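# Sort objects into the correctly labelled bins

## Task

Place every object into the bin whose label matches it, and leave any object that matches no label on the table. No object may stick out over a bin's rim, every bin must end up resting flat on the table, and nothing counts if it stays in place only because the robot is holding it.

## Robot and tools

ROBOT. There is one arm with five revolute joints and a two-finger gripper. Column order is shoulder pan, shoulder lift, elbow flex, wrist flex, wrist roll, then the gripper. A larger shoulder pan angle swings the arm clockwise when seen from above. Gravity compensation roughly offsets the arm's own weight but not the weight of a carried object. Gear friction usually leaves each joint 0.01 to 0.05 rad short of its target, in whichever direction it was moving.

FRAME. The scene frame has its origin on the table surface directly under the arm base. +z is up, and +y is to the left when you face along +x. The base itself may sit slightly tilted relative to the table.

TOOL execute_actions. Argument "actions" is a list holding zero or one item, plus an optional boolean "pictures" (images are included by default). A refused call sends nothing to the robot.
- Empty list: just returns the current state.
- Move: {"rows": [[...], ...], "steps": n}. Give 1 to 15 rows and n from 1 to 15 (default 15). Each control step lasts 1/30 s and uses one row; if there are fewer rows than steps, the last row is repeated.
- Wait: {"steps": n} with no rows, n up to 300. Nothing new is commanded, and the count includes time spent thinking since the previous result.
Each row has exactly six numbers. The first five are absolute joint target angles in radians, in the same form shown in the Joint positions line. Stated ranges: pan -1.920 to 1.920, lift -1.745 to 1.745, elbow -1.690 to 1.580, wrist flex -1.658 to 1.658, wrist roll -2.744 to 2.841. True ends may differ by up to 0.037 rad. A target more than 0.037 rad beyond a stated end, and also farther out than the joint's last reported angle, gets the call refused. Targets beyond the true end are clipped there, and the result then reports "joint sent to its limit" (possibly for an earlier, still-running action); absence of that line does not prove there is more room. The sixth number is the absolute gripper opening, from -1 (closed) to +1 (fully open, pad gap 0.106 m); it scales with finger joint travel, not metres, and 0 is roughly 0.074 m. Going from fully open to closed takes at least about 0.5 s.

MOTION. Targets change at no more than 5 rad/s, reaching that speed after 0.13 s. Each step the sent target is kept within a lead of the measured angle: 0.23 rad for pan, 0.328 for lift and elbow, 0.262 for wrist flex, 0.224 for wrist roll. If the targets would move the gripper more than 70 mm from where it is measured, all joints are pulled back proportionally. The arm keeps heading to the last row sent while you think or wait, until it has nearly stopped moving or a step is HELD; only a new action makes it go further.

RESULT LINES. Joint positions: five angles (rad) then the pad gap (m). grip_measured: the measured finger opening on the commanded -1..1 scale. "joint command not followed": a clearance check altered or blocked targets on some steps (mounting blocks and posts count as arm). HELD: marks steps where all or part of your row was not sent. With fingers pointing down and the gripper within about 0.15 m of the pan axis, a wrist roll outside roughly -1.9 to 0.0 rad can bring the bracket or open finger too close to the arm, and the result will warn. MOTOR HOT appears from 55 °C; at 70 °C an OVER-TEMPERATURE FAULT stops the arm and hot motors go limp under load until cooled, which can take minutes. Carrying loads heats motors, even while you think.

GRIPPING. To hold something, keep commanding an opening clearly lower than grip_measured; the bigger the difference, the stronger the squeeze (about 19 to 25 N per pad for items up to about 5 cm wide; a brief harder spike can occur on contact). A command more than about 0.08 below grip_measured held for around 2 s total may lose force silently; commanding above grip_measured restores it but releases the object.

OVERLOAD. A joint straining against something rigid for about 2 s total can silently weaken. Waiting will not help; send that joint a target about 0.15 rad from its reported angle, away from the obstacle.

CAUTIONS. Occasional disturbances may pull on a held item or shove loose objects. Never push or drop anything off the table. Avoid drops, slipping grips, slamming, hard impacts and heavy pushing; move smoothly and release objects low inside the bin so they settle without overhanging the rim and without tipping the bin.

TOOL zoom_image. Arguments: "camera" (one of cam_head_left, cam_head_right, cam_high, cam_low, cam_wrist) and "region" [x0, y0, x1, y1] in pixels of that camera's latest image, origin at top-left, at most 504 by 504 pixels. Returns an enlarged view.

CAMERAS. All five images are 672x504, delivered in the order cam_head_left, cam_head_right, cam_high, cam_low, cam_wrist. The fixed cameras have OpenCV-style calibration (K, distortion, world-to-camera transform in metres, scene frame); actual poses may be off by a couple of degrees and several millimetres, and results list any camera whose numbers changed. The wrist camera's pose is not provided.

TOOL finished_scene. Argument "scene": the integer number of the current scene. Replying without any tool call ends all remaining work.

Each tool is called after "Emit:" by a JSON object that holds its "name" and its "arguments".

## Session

Emit:
{"name": "execute_actions", "arguments": {"actions": []}}

Scene clock: 0.00 s of 7600.00 s.
grip_measured=+1.00
Joint positions: [ 1.179 -1.308  0.578  1.251  0.909  0.106]
Motor temperatures (°C, as the motors report them): [26 30 27 24 27]

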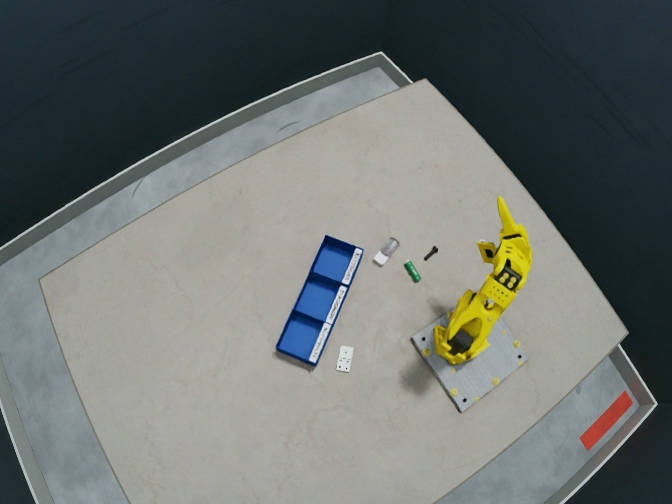

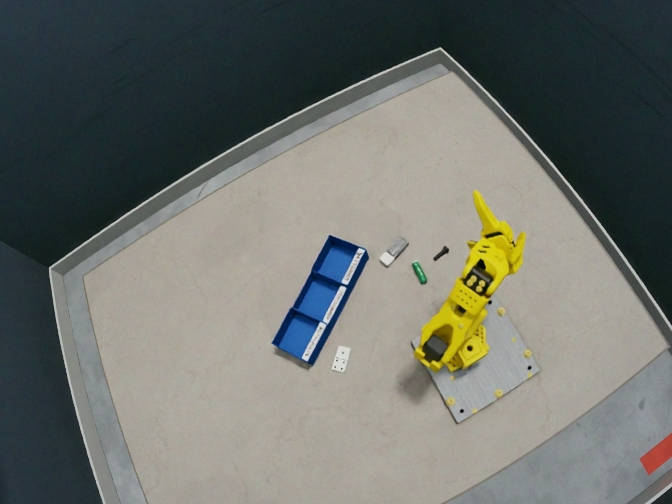

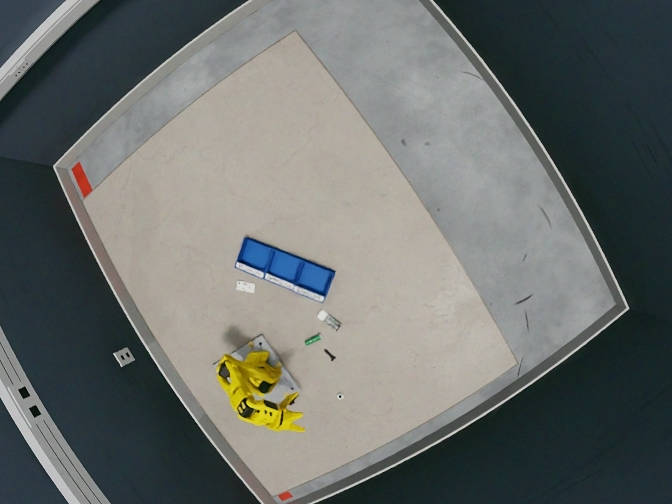

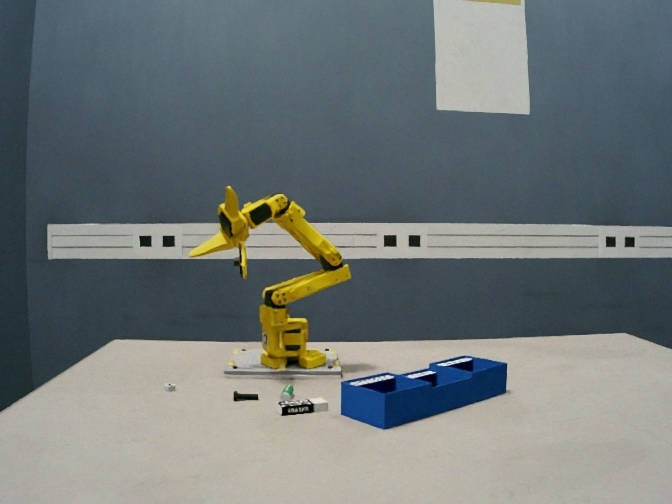

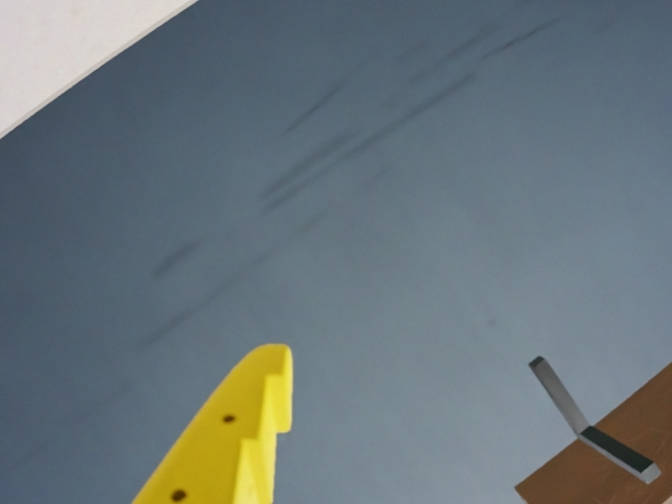

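Emit:
{"name": "zoom_image", "arguments": {"camera": "cam_high", "region": [220,220,380,410]}}

Emit:
{"name": "zoom_image", "arguments": {"camera": "cam_head_left", "region": [260,220,450,380]}}

Emit:
{"name": "zoom_image", "arguments": {"camera": "cam_low", "region": [140,340,520,440]}}

Region (220, 220, 380, 410) of cam_high's 672x504 image, scaled by 2.653, with more detail than that image has; it fills the left 424 columns of this view, and the rest is white.

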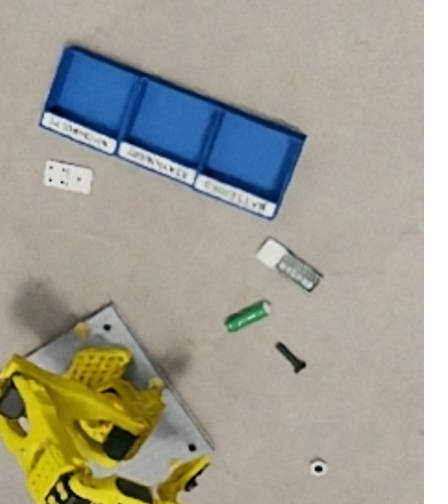

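Region (260, 220, 450, 380) of cam_head_left's 672x504 image, scaled by 2.653, with more detail than that image has; it fills the top 424 rows of this view, and the rest is white.

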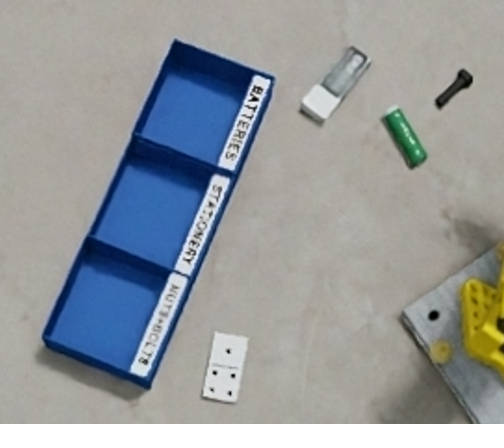

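Region (140, 340, 520, 440) of cam_low's 672x504 image, scaled by 1.326, with more detail than that image has; it fills the top 133 rows of this view, and the rest is white.

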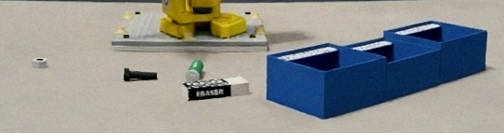

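Emit:
{"name": "execute_actions", "arguments": {"actions": [{"rows":[[1.0,-1.0,0.5,1.3,0.5,-0.4],[0.8,-0.7,0.4,1.35,0,-0.4],[0.6,-0.4,0.3,1.4,-0.5,-0.4],[0.4,-0.2,0.2,1.4,-1,-0.4],[0.2,-0.05,0.12,1.43,-1.7,-0.4],[-0.03,0.05,0.11,1.43,-1.7,-0.4]],"steps":15}], "pictures": false}}

Emit:
{"name": "execute_actions", "arguments": {"actions": [{"rows":[[-0.03,0.05,0.11,1.43,-1.7,-0.4]],"steps":15}], "pictures": false}}

Emit:
{"name": "execute_actions", "arguments": {"actions": [{"rows":[[-0.03,0.12,0.15,1.33,-1.7,-0.4]],"steps":15}], "pictures": false}}

Emit:
{"name": "execute_actions", "arguments": {"actions": [{"rows":[[-0.03,0.17,0.21,1.25,-1.7,-0.4]],"steps":10}]}}

Scene clock: 8.87 s of 7600.00 s.
grip_measured=-0.33
Joint positions: [ 0.47  -0.372  0.127  1.419  0.217  0.052]
Motor temperatures (°C, as the motors report them): [26 30 27 24 27]
Steps of this call (steps 1 to 90: nothing new was sent; then 5.37 s passed at rest; steps 91 to 105: all 15 steps of this action). Readings (joint positions):
91: [1.179 -1.308 0.578 1.251 0.909]
92: [1.170 -1.299 0.572 1.258 0.900]
94: [1.088 -1.210 0.492 1.317 0.819]
98: [0.854 -0.897 0.208 1.405 0.592]
105: the state above

Scene clock: 9.37 s of 7600.00 s.
grip_measured=-0.39
Joint positions: [-0.025  0.034  0.127  1.422 -0.606  0.048]
Motor temperatures (°C, as the motors report them): [26 30 27 24 27]
Steps of this call (steps 1 to 15: all 15 steps of this action). Readings (joint positions):
1: [0.418 -0.301 0.127 1.419 0.167]
2: [0.366 -0.229 0.127 1.421 0.116]
4: [0.260 -0.091 0.127 1.421 0.012]
8: [0.041 0.031 0.127 1.422 -0.212]
15: the state above

Scene clock: 9.87 s of 7600.00 s.
grip_measured=-0.39
Joint positions: [-0.025  0.104  0.13   1.338 -1.45   0.048]
Motor temperatures (°C, as the motors report them): [26 30 27 24 27]
Steps of this call (steps 1 to 15: all 15 steps of this action). Readings (joint positions):
1: [-0.025 0.036 0.127 1.422 -0.663]
2: [-0.025 0.047 0.127 1.416 -0.718]
4: [-0.025 0.085 0.130 1.375 -0.832]
8: [-0.025 0.104 0.130 1.341 -1.056]
15: the state above

Scene clock: 10.20 s of 7600.00 s.
grip_measured=-0.39
Joint positions: [-0.025  0.156  0.191  1.258 -1.689  0.048]
Motor temperatures (°C, as the motors report them): [26 30 27 24 27]
Steps of this call (steps 1 to 10: all 10 steps of this action). Readings (joint positions):
1: [-0.025 0.105 0.132 1.336 -1.507]
2: [-0.025 0.114 0.141 1.327 -1.562]
4: [-0.025 0.143 0.175 1.287 -1.643]
8: [-0.025 0.156 0.191 1.260 -1.686]
10: the state above

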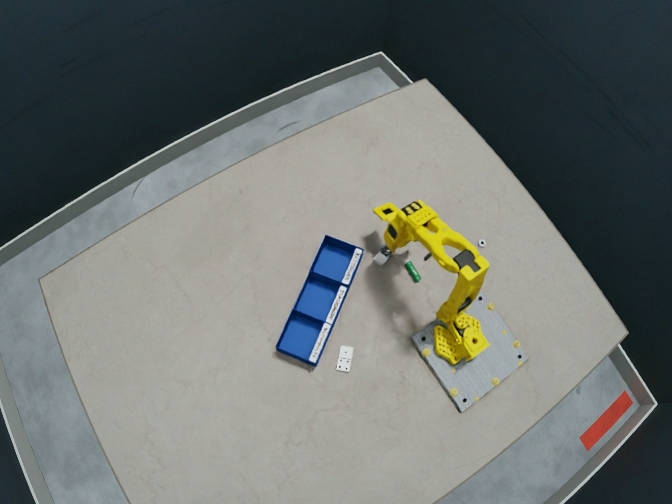

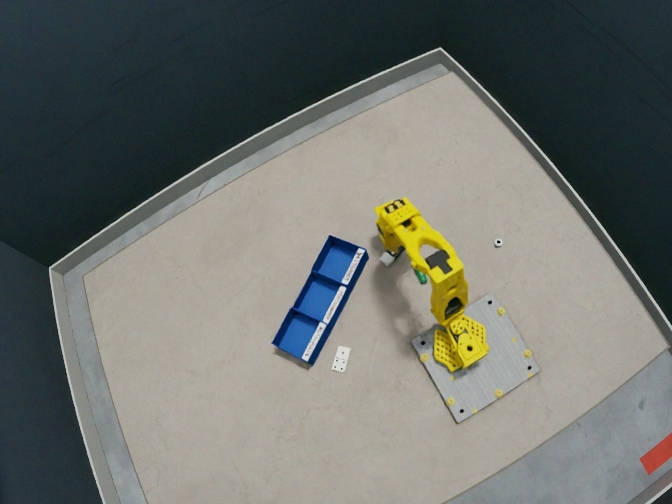

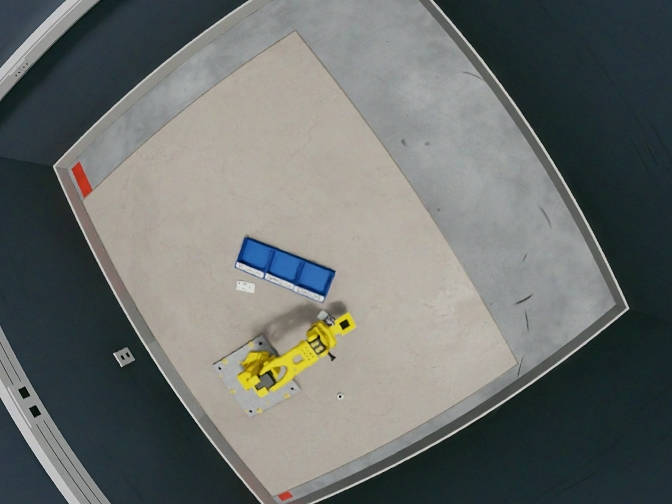

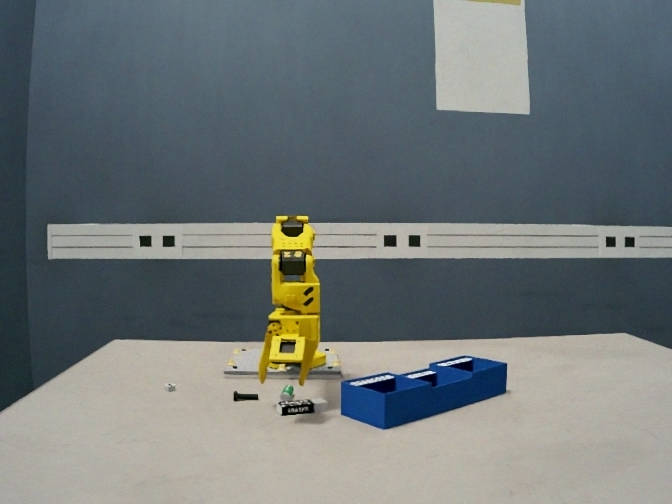

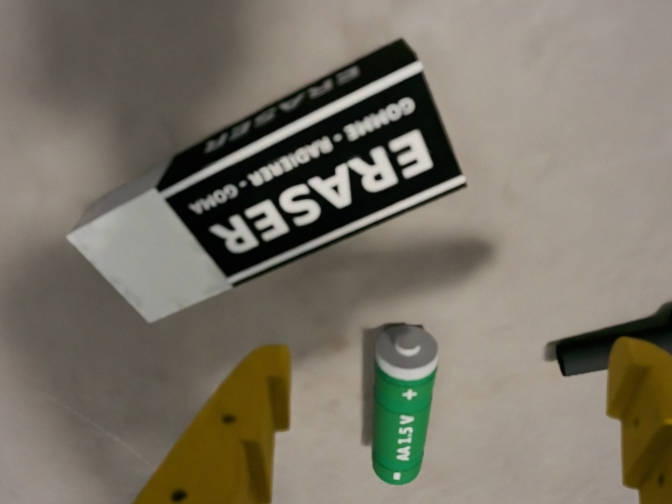

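Emit:
{"name": "execute_actions", "arguments": {"actions": [{"rows":[[0.0,0.13,0.25,1.3,-1.7,-0.6],[0.0,0.09,0.31,1.36,-1.7,-0.6],[0.0,0.06,0.37,1.4,-1.7,-0.6],[0.0,0.06,0.37,1.4,-1.7,-0.6],[0.0,0.09,0.38,1.35,-1.7,-0.6],[0.0,0.12,0.39,1.31,-1.7,-0.6]],"steps":14}]}}

Emit:
{"name": "zoom_image", "arguments": {"camera": "cam_head_left", "region": [350,200,480,320]}}

Scene clock: 14.07 s of 7600.00 s.
grip_measured=-0.59
Joint positions: [-0.005  0.104  0.374  1.318 -1.692  0.033]
Motor temperatures (°C, as the motors report them): [26 30 27 24 27]
Steps of this call (steps 1 to 15: the robot went on to your last target; steps 16 to 90: nothing new was sent; then 0.40 s passed at rest; steps 91 to 104: all 14 steps of this action). Readings (joint positions):
91: [-0.025 0.156 0.193 1.258 -1.692]
92: [-0.022 0.151 0.204 1.263 -1.692]
94: [-0.011 0.114 0.267 1.320 -1.692]
98: [-0.005 0.100 0.363 1.338 -1.692]
104: the state above

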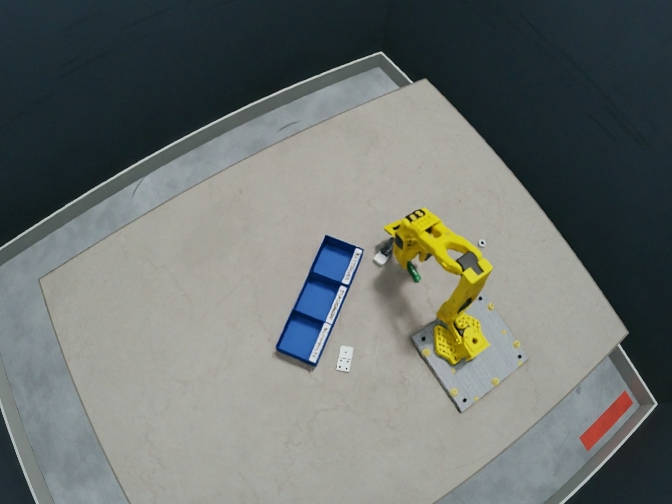

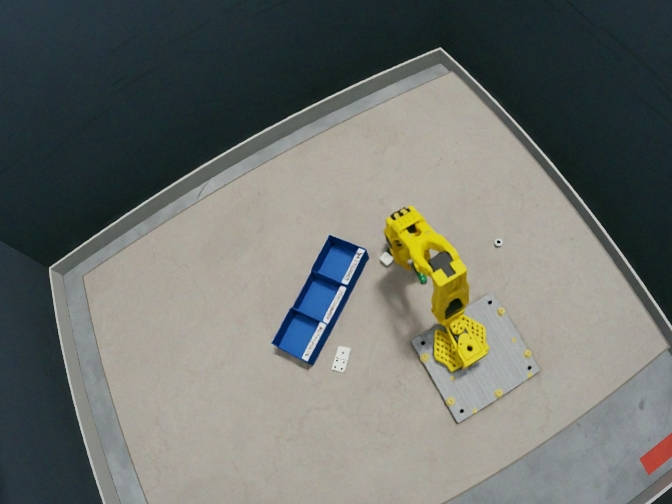

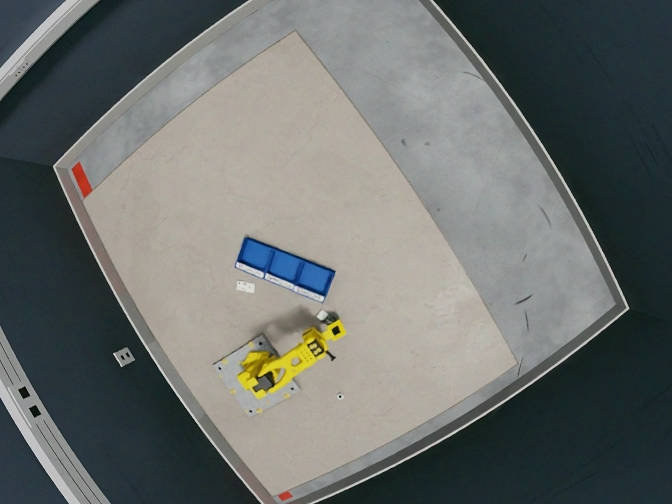

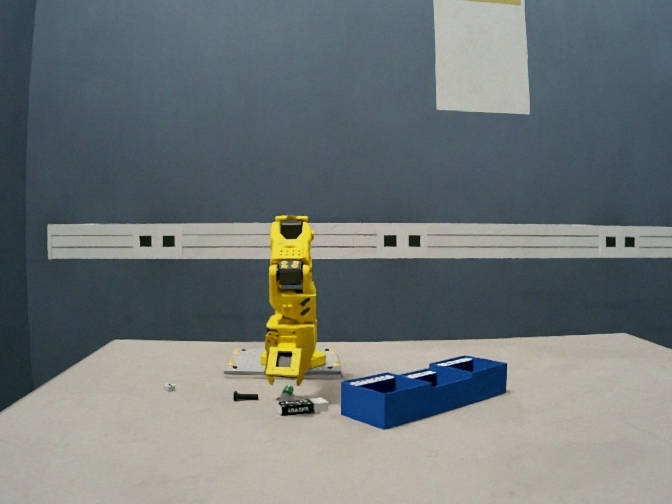

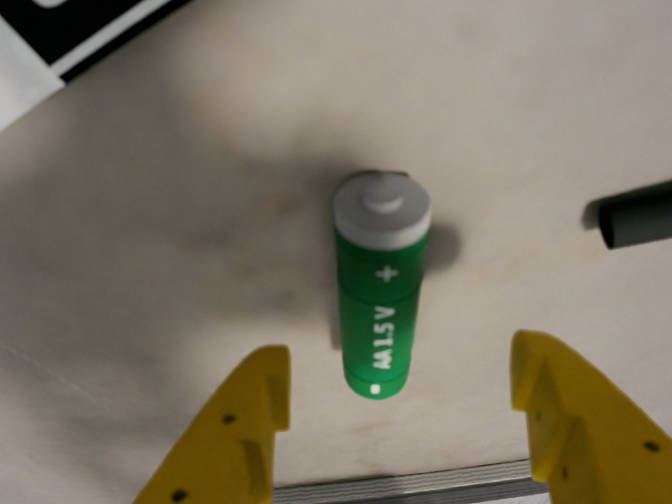

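Region (350, 200, 480, 320) of cam_head_left's 672x504 image, scaled by 3.877, with more detail than that image has; it fills the top 465 rows of this view, and the rest is white.

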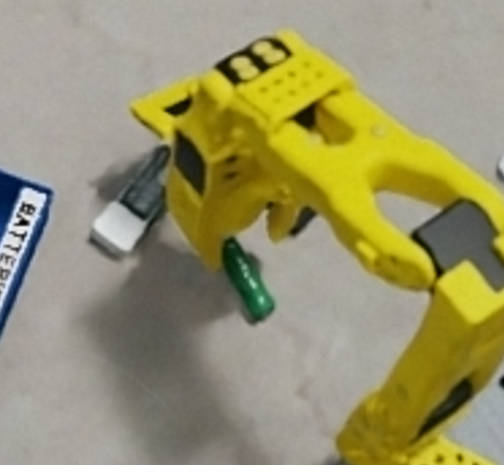

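Emit:
{"name": "execute_actions", "arguments": {"actions": [{"rows":[[0.0,0.14,0.39,1.3,-1.7,-0.6],[0.0,0.17,0.39,1.29,-1.7,-0.6],[0.0,0.2,0.39,1.27,-1.7,-0.6],[0.0,0.23,0.39,1.25,-1.7,-0.6],[0.0,0.25,0.39,1.24,-1.7,-0.6]],"steps":12}]}}

Emit:
{"name": "zoom_image", "arguments": {"camera": "cam_head_left", "region": [350,200,480,320]}}

Scene clock: 16.33 s of 7600.00 s.
grip_measured=-0.59
Joint positions: [-0.005  0.234  0.374  1.247 -1.692  0.033]
Motor temperatures (°C, as the motors report them): [26 30 27 24 27]
Steps of this call (steps 1 to 15: the robot went on to your last target; steps 16 to 56: nothing new was sent; steps 57 to 68: all 12 steps of this action). Readings (joint positions):
57: [-0.005 0.105 0.374 1.317 -1.692]
58: [-0.005 0.113 0.374 1.313 -1.692]
60: [-0.005 0.153 0.374 1.297 -1.692]
64: [-0.005 0.229 0.374 1.254 -1.692]
68: the state above

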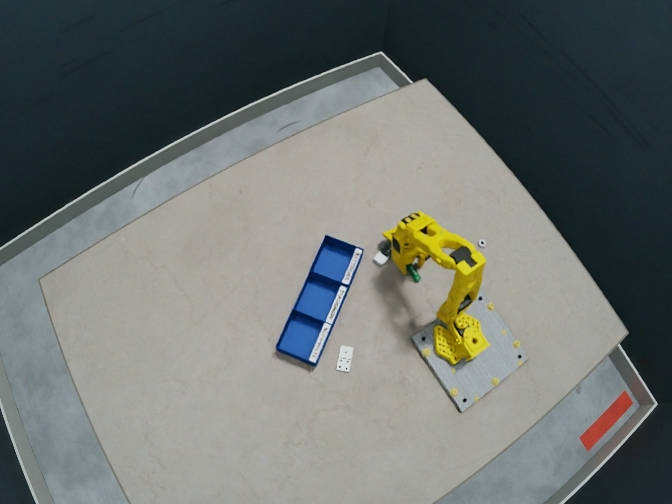

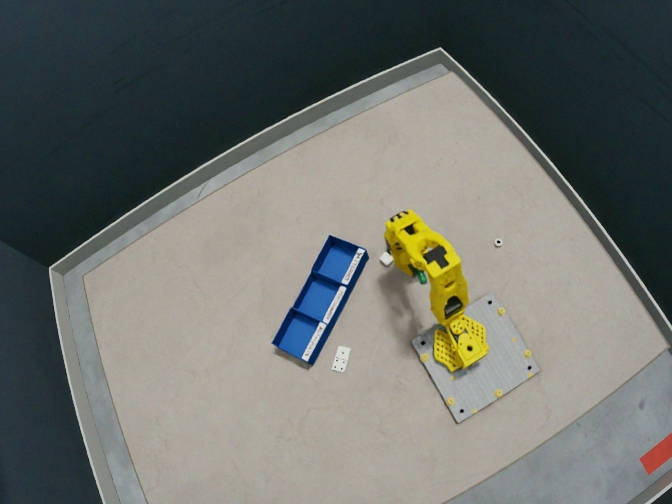

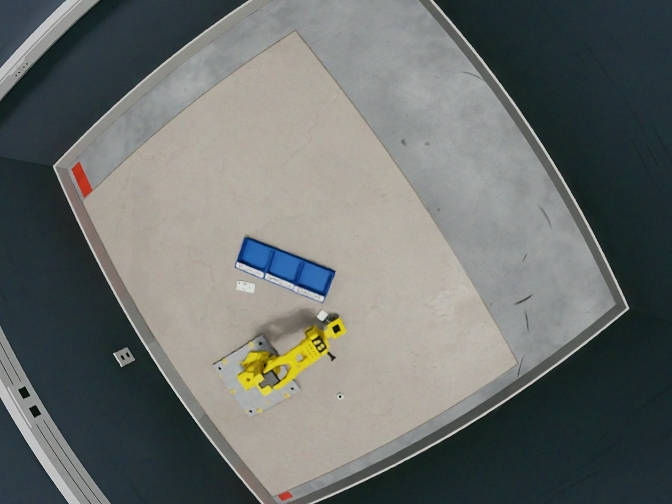

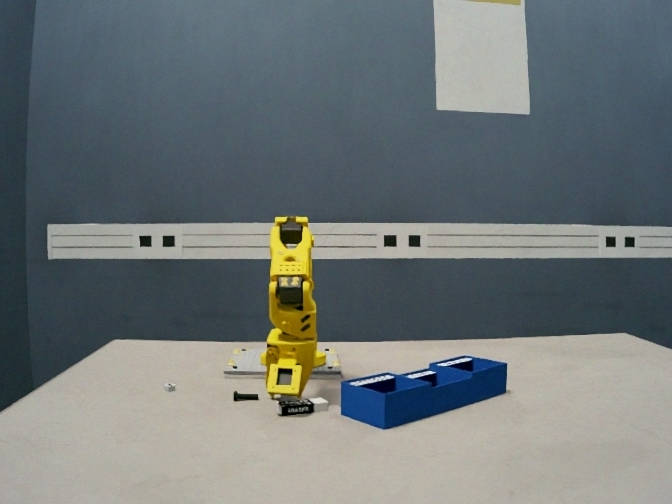

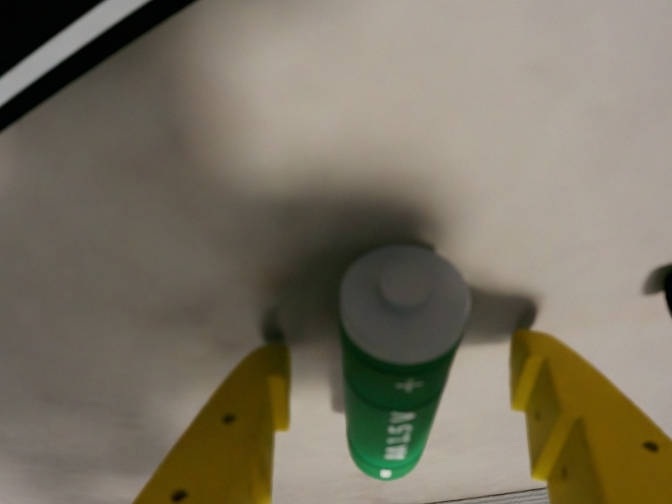

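Region (350, 200, 480, 320) of cam_head_left's 672x504 image, scaled by 3.877, with more detail than that image has; it fills the top 465 rows of this view, and the rest is white.

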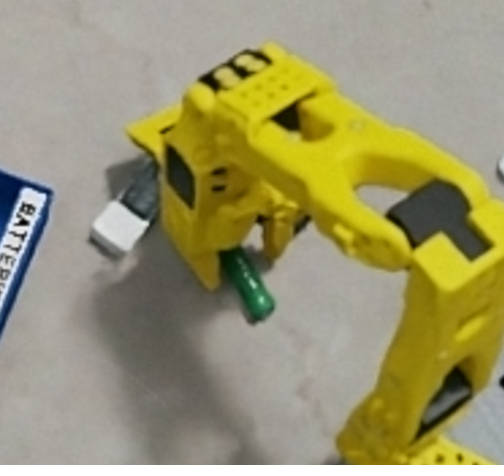

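Emit:
{"name": "execute_actions", "arguments": {"actions": [{"rows":[[0.01,0.25,0.39,1.27,-1.7,-0.6],[0.02,0.255,0.39,1.3,-1.7,-0.6],[0.02,0.26,0.39,1.33,-1.7,-0.6],[0.02,0.26,0.39,1.34,-1.7,-0.62],[0.02,0.26,0.39,1.34,-1.7,-0.66],[0.02,0.26,0.39,1.34,-1.7,-0.7],[0.02,0.26,0.39,1.34,-1.7,-0.74],[0.02,0.26,0.39,1.34,-1.7,-0.78],[0.02,0.26,0.39,1.34,-1.7,-0.82],[0.02,0.26,0.39,1.34,-1.7,-0.87],[0.02,0.26,0.39,1.34,-1.7,-0.91]],"steps":15}]}}

Emit:
{"name": "zoom_image", "arguments": {"camera": "cam_head_left", "region": [350,200,480,320]}}

Scene clock: 18.97 s of 7600.00 s.
grip_measured=-0.84
Joint positions: [ 0.015  0.243  0.374  1.332 -1.692  0.014]
Motor temperatures (°C, as the motors report them): [26 30 27 24 27]
Steps of this call (steps 1 to 15: the robot went on to your last target; steps 16 to 64: nothing new was sent; steps 65 to 79: all 15 steps of this action). Readings (joint positions):
65: [-0.005 0.234 0.374 1.247 -1.692]
66: [-0.002 0.234 0.374 1.252 -1.692]
68: [0.008 0.240 0.374 1.286 -1.692]
72: [0.015 0.243 0.374 1.329 -1.692]
79: the state above

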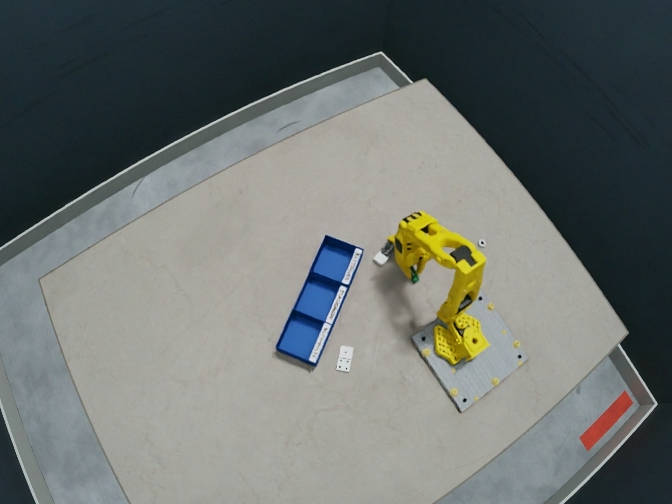

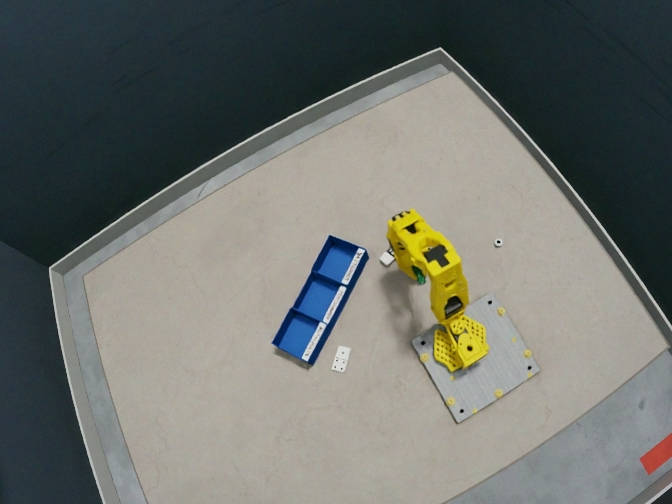

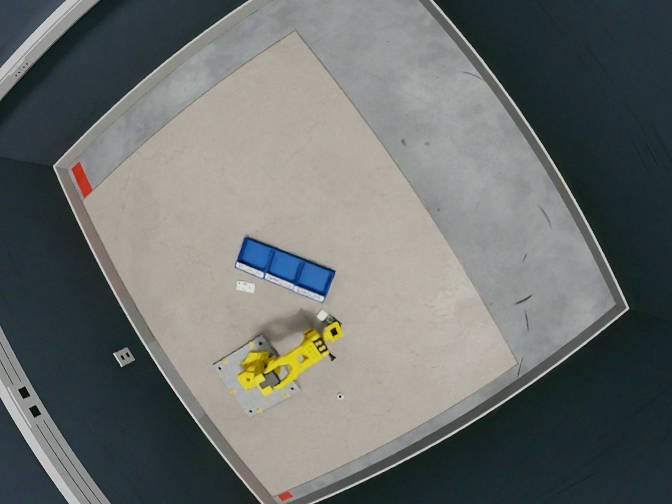

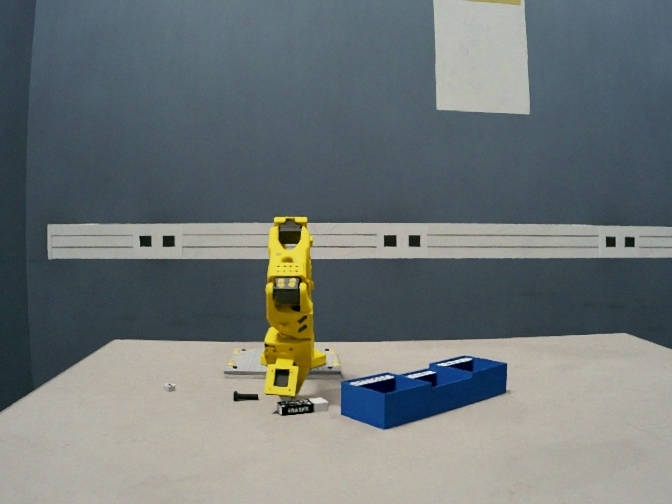

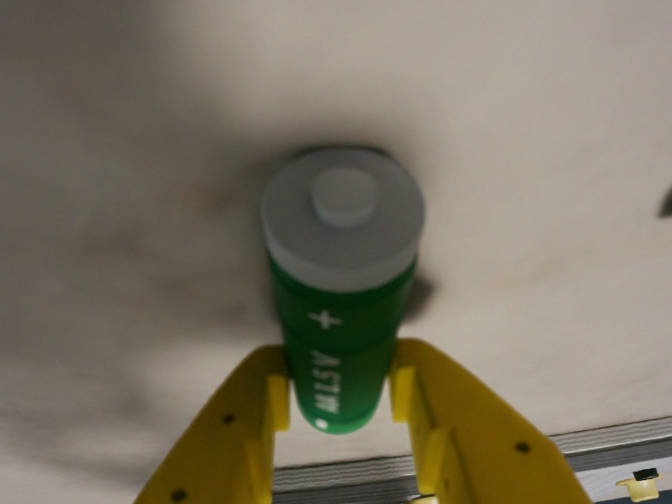

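Region (350, 200, 480, 320) of cam_head_left's 672x504 image, scaled by 3.877, with more detail than that image has; it fills the top 465 rows of this view, and the rest is white.

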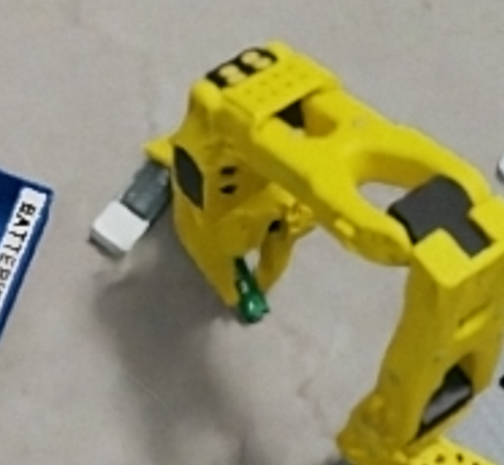

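Emit:
{"name": "execute_actions", "arguments": {"actions": [{"rows":[[0.02,0.2,0.33,1.36,-1.7,-0.91],[0.02,0.14,0.24,1.42,-1.65,-0.91],[0.02,0.1,0.1,1.5,-1.5,-0.91],[0.0,0.12,-0.1,1.55,-1.3,-0.91],[-0.08,0.18,-0.3,1.6,-1.1,-0.91],[-0.16,0.26,-0.48,1.64,-0.9,-0.91],[-0.25,0.35,-0.62,1.65,-0.7,-0.91],[-0.35,0.45,-0.74,1.65,-0.5,-0.91],[-0.45,0.52,-0.82,1.65,-0.3,-0.91],[-0.5,0.56,-0.85,1.65,0.17,-0.91]],"steps":15}], "pictures": false}}

Emit:
{"name": "execute_actions", "arguments": {"actions": [{"rows":[[-0.5,0.58,-0.85,1.65,0.17,-0.91]],"steps":15}], "pictures": false}}

Emit:
{"name": "execute_actions", "arguments": {"actions": [{"rows":[[-0.5,0.6,-0.85,1.65,0.17,-0.91]],"steps":10}]}}

Scene clock: 23.63 s of 7600.00 s.
grip_measured=-0.84
Joint positions: [-0.456  0.544 -0.525  1.643 -1.043  0.014]
Motor temperatures (°C, as the motors report them): [26 30 27 24 27]
Steps of this call (steps 1 to 15: the robot went on to your last target; steps 16 to 90: nothing new was sent; then 1.17 s passed at rest; steps 91 to 105: all 15 steps of this action). Readings (joint positions):
91: [0.015 0.243 0.374 1.333 -1.692]
92: [0.015 0.242 0.371 1.340 -1.692]
94: [0.015 0.196 0.310 1.396 -1.657]
98: [-0.090 0.206 -0.000 1.585 -1.436]
105: the state above

Scene clock: 24.13 s of 7600.00 s.
grip_measured=-0.84
Joint positions: [-0.496  0.565 -0.832  1.643 -0.198  0.014]
Motor temperatures (°C, as the motors report them): [26 30 27 24 27]
Steps of this call (steps 1 to 15: all 15 steps of this action). Readings (joint positions):
1: [-0.478 0.548 -0.602 1.643 -0.987]
2: [-0.489 0.553 -0.677 1.643 -0.930]
4: [-0.496 0.558 -0.783 1.643 -0.818]
8: [-0.496 0.562 -0.830 1.643 -0.592]
15: the state above

Scene clock: 24.47 s of 7600.00 s.
grip_measured=-0.84
Joint positions: [-0.496  0.585 -0.832  1.643  0.156  0.014]
Motor temperatures (°C, as the motors report them): [26 30 27 24 27]
Steps of this call (steps 1 to 10: all 10 steps of this action). Readings (joint positions):
1: [-0.496 0.567 -0.832 1.643 -0.143]
2: [-0.496 0.571 -0.832 1.643 -0.086]
4: [-0.496 0.581 -0.832 1.643 0.026]
8: [-0.496 0.585 -0.832 1.643 0.144]
10: the state above

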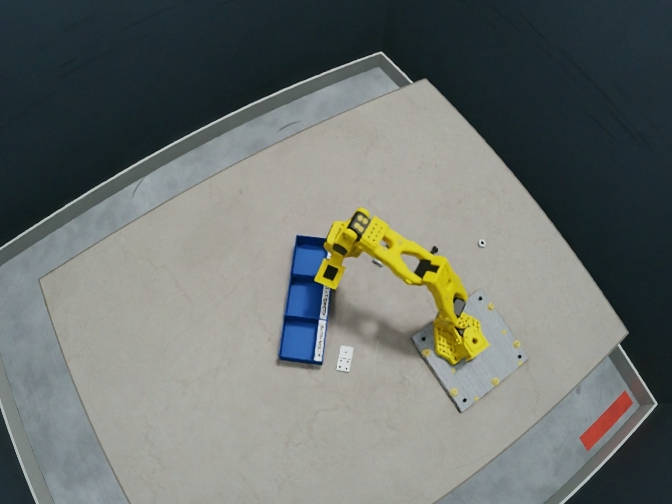

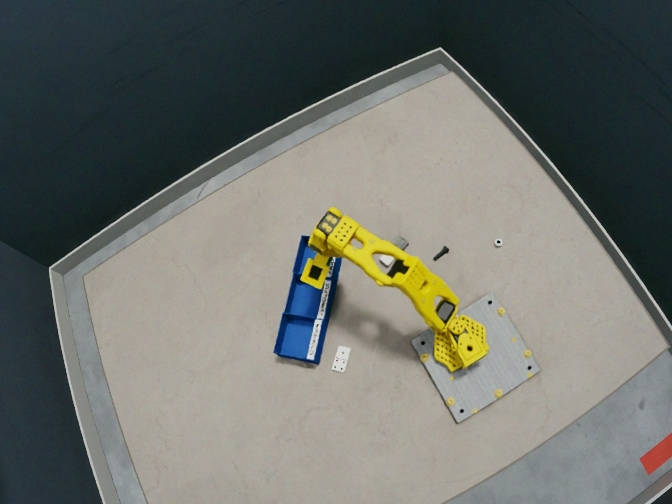

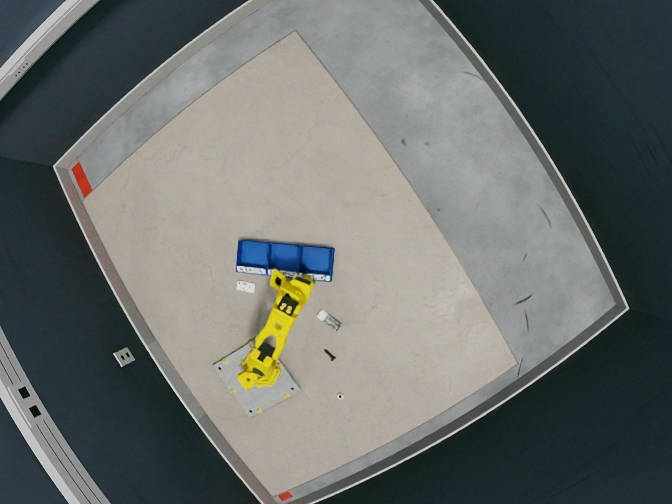

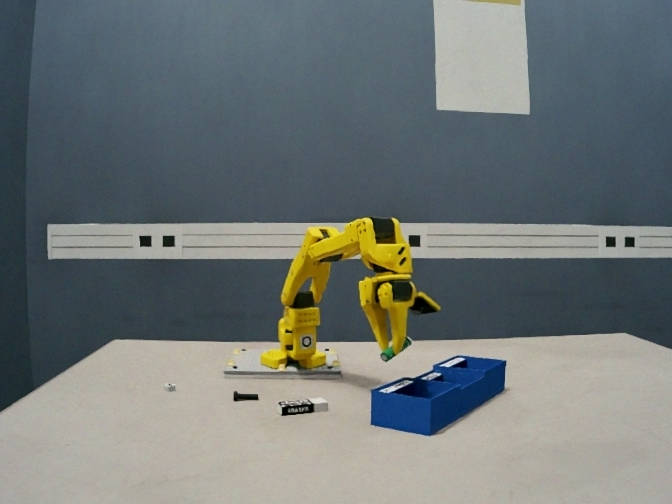

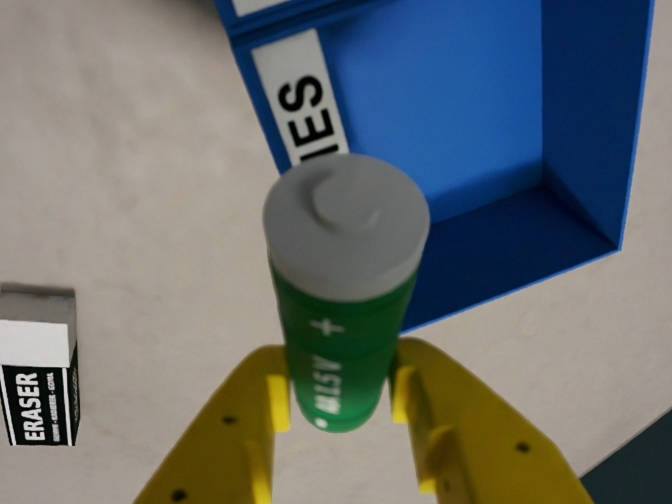

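Emit:
{"name": "execute_actions", "arguments": {"actions": []}}

Scene clock: 31.73 s of 7600.00 s.
grip_measured=-0.84
Joint positions: [-0.496  0.585 -0.832  1.643  0.161  0.014]
Motor temperatures (°C, as the motors report them): [26 30 27 24 27]
Steps of this call (steps 1 to 15: the robot went on to your last target; steps 16 to 90: nothing new was sent; then 4.27 s passed at rest). Readings (joint positions):
1: [-0.496 0.585 -0.832 1.643 0.158]
2: [-0.496 0.585 -0.832 1.643 0.159]
4: [-0.496 0.585 -0.832 1.643 0.161]
8: [-0.496 0.585 -0.832 1.643 0.161]
90: the state above
The arm was judged still, so your last target was given up. Only a new action makes it travel on or press farther. Fingers that are still opening or closing keep moving.

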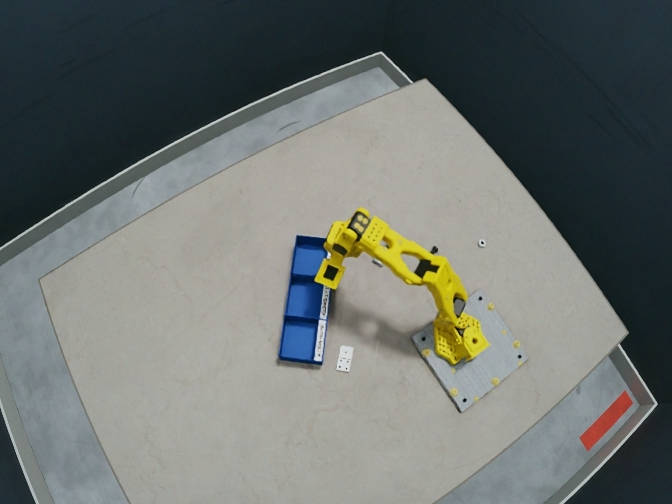

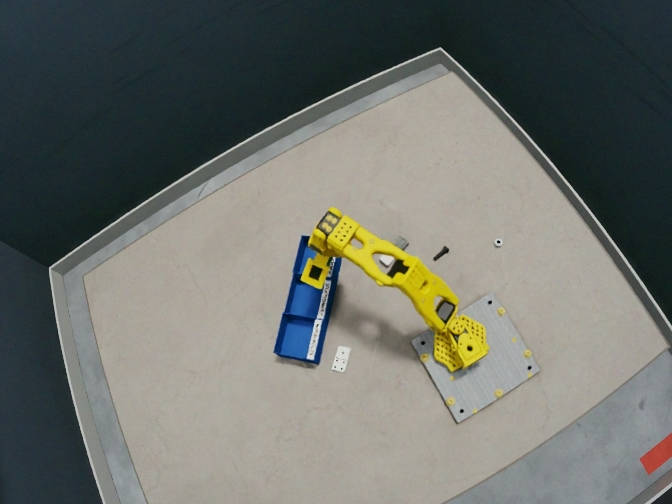

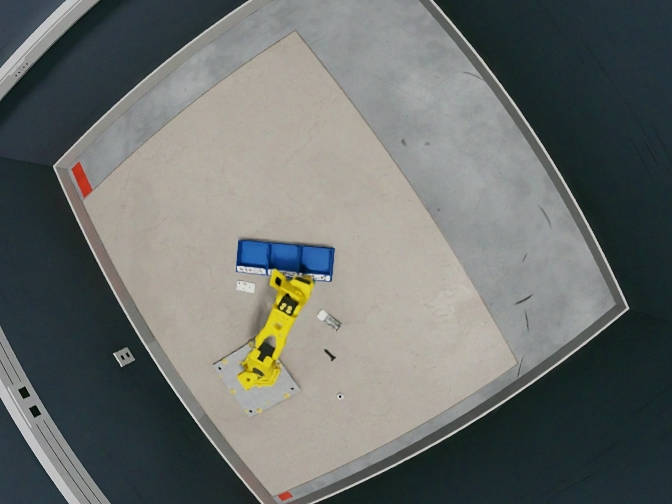

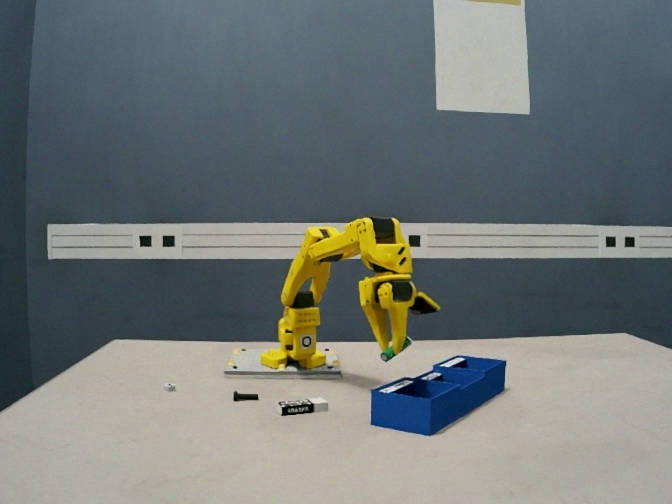

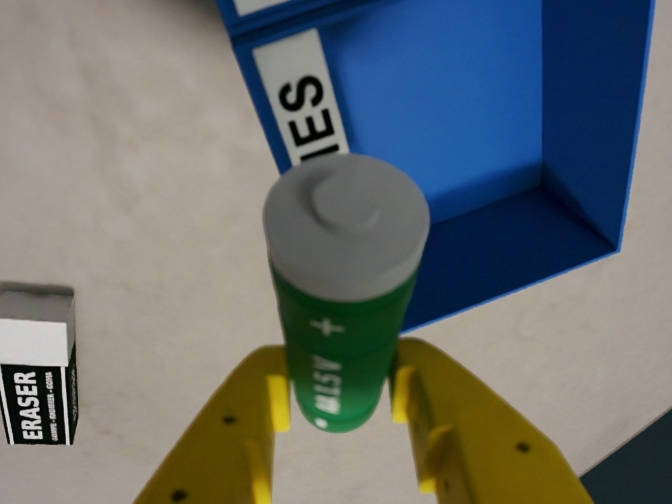

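Emit:
{"name": "execute_actions", "arguments": {"actions": [{"rows":[[-0.5,0.5,-0.85,1.6,0.16,-0.91],[-0.5,0.5,-0.85,1.6,0.16,-0.91],[-0.5,0.5,-0.85,1.6,0.16,-0.91],[-0.5,0.5,-0.85,1.6,0.16,-0.91],[-0.5,0.5,-0.85,1.6,0.16,-0.91],[-0.52,0.55,-0.87,1.58,0.16,-0.91],[-0.53,0.6,-0.87,1.56,0.16,-0.91]]}]}}

Scene clock: 37.60 s of 7600.00 s.
grip_measured=-0.84
Joint positions: [-0.524  0.585 -0.852  1.57   0.161  0.014]
Motor temperatures (°C, as the motors report them): [26 30 27 24 27]
Steps of this call (steps 1 to 90: nothing new was sent; then 2.37 s passed at rest; steps 91 to 105: all 15 steps of this action). Readings (joint positions):
91: [-0.496 0.585 -0.832 1.643 0.161]
92: [-0.496 0.584 -0.832 1.639 0.161]
94: [-0.496 0.555 -0.832 1.620 0.161]
98: [-0.508 0.541 -0.847 1.591 0.161]
105: the state above

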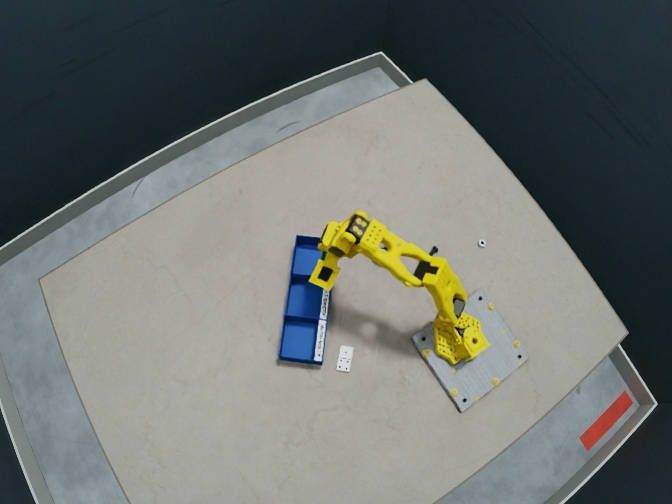

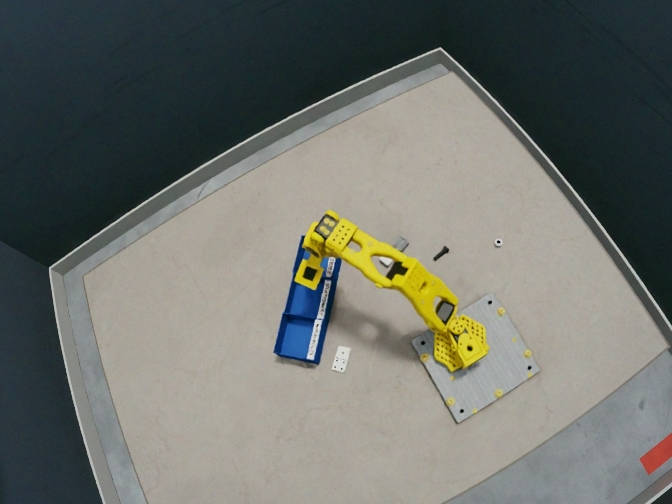

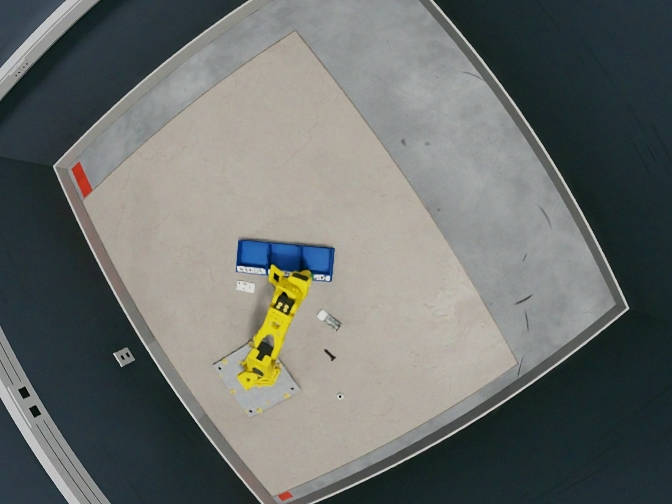

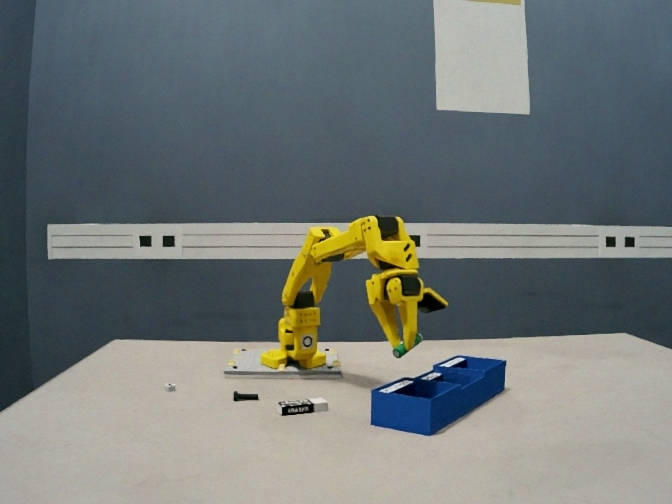

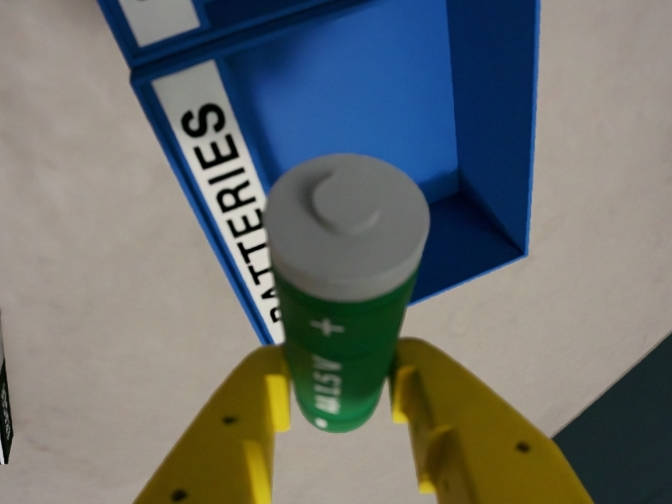

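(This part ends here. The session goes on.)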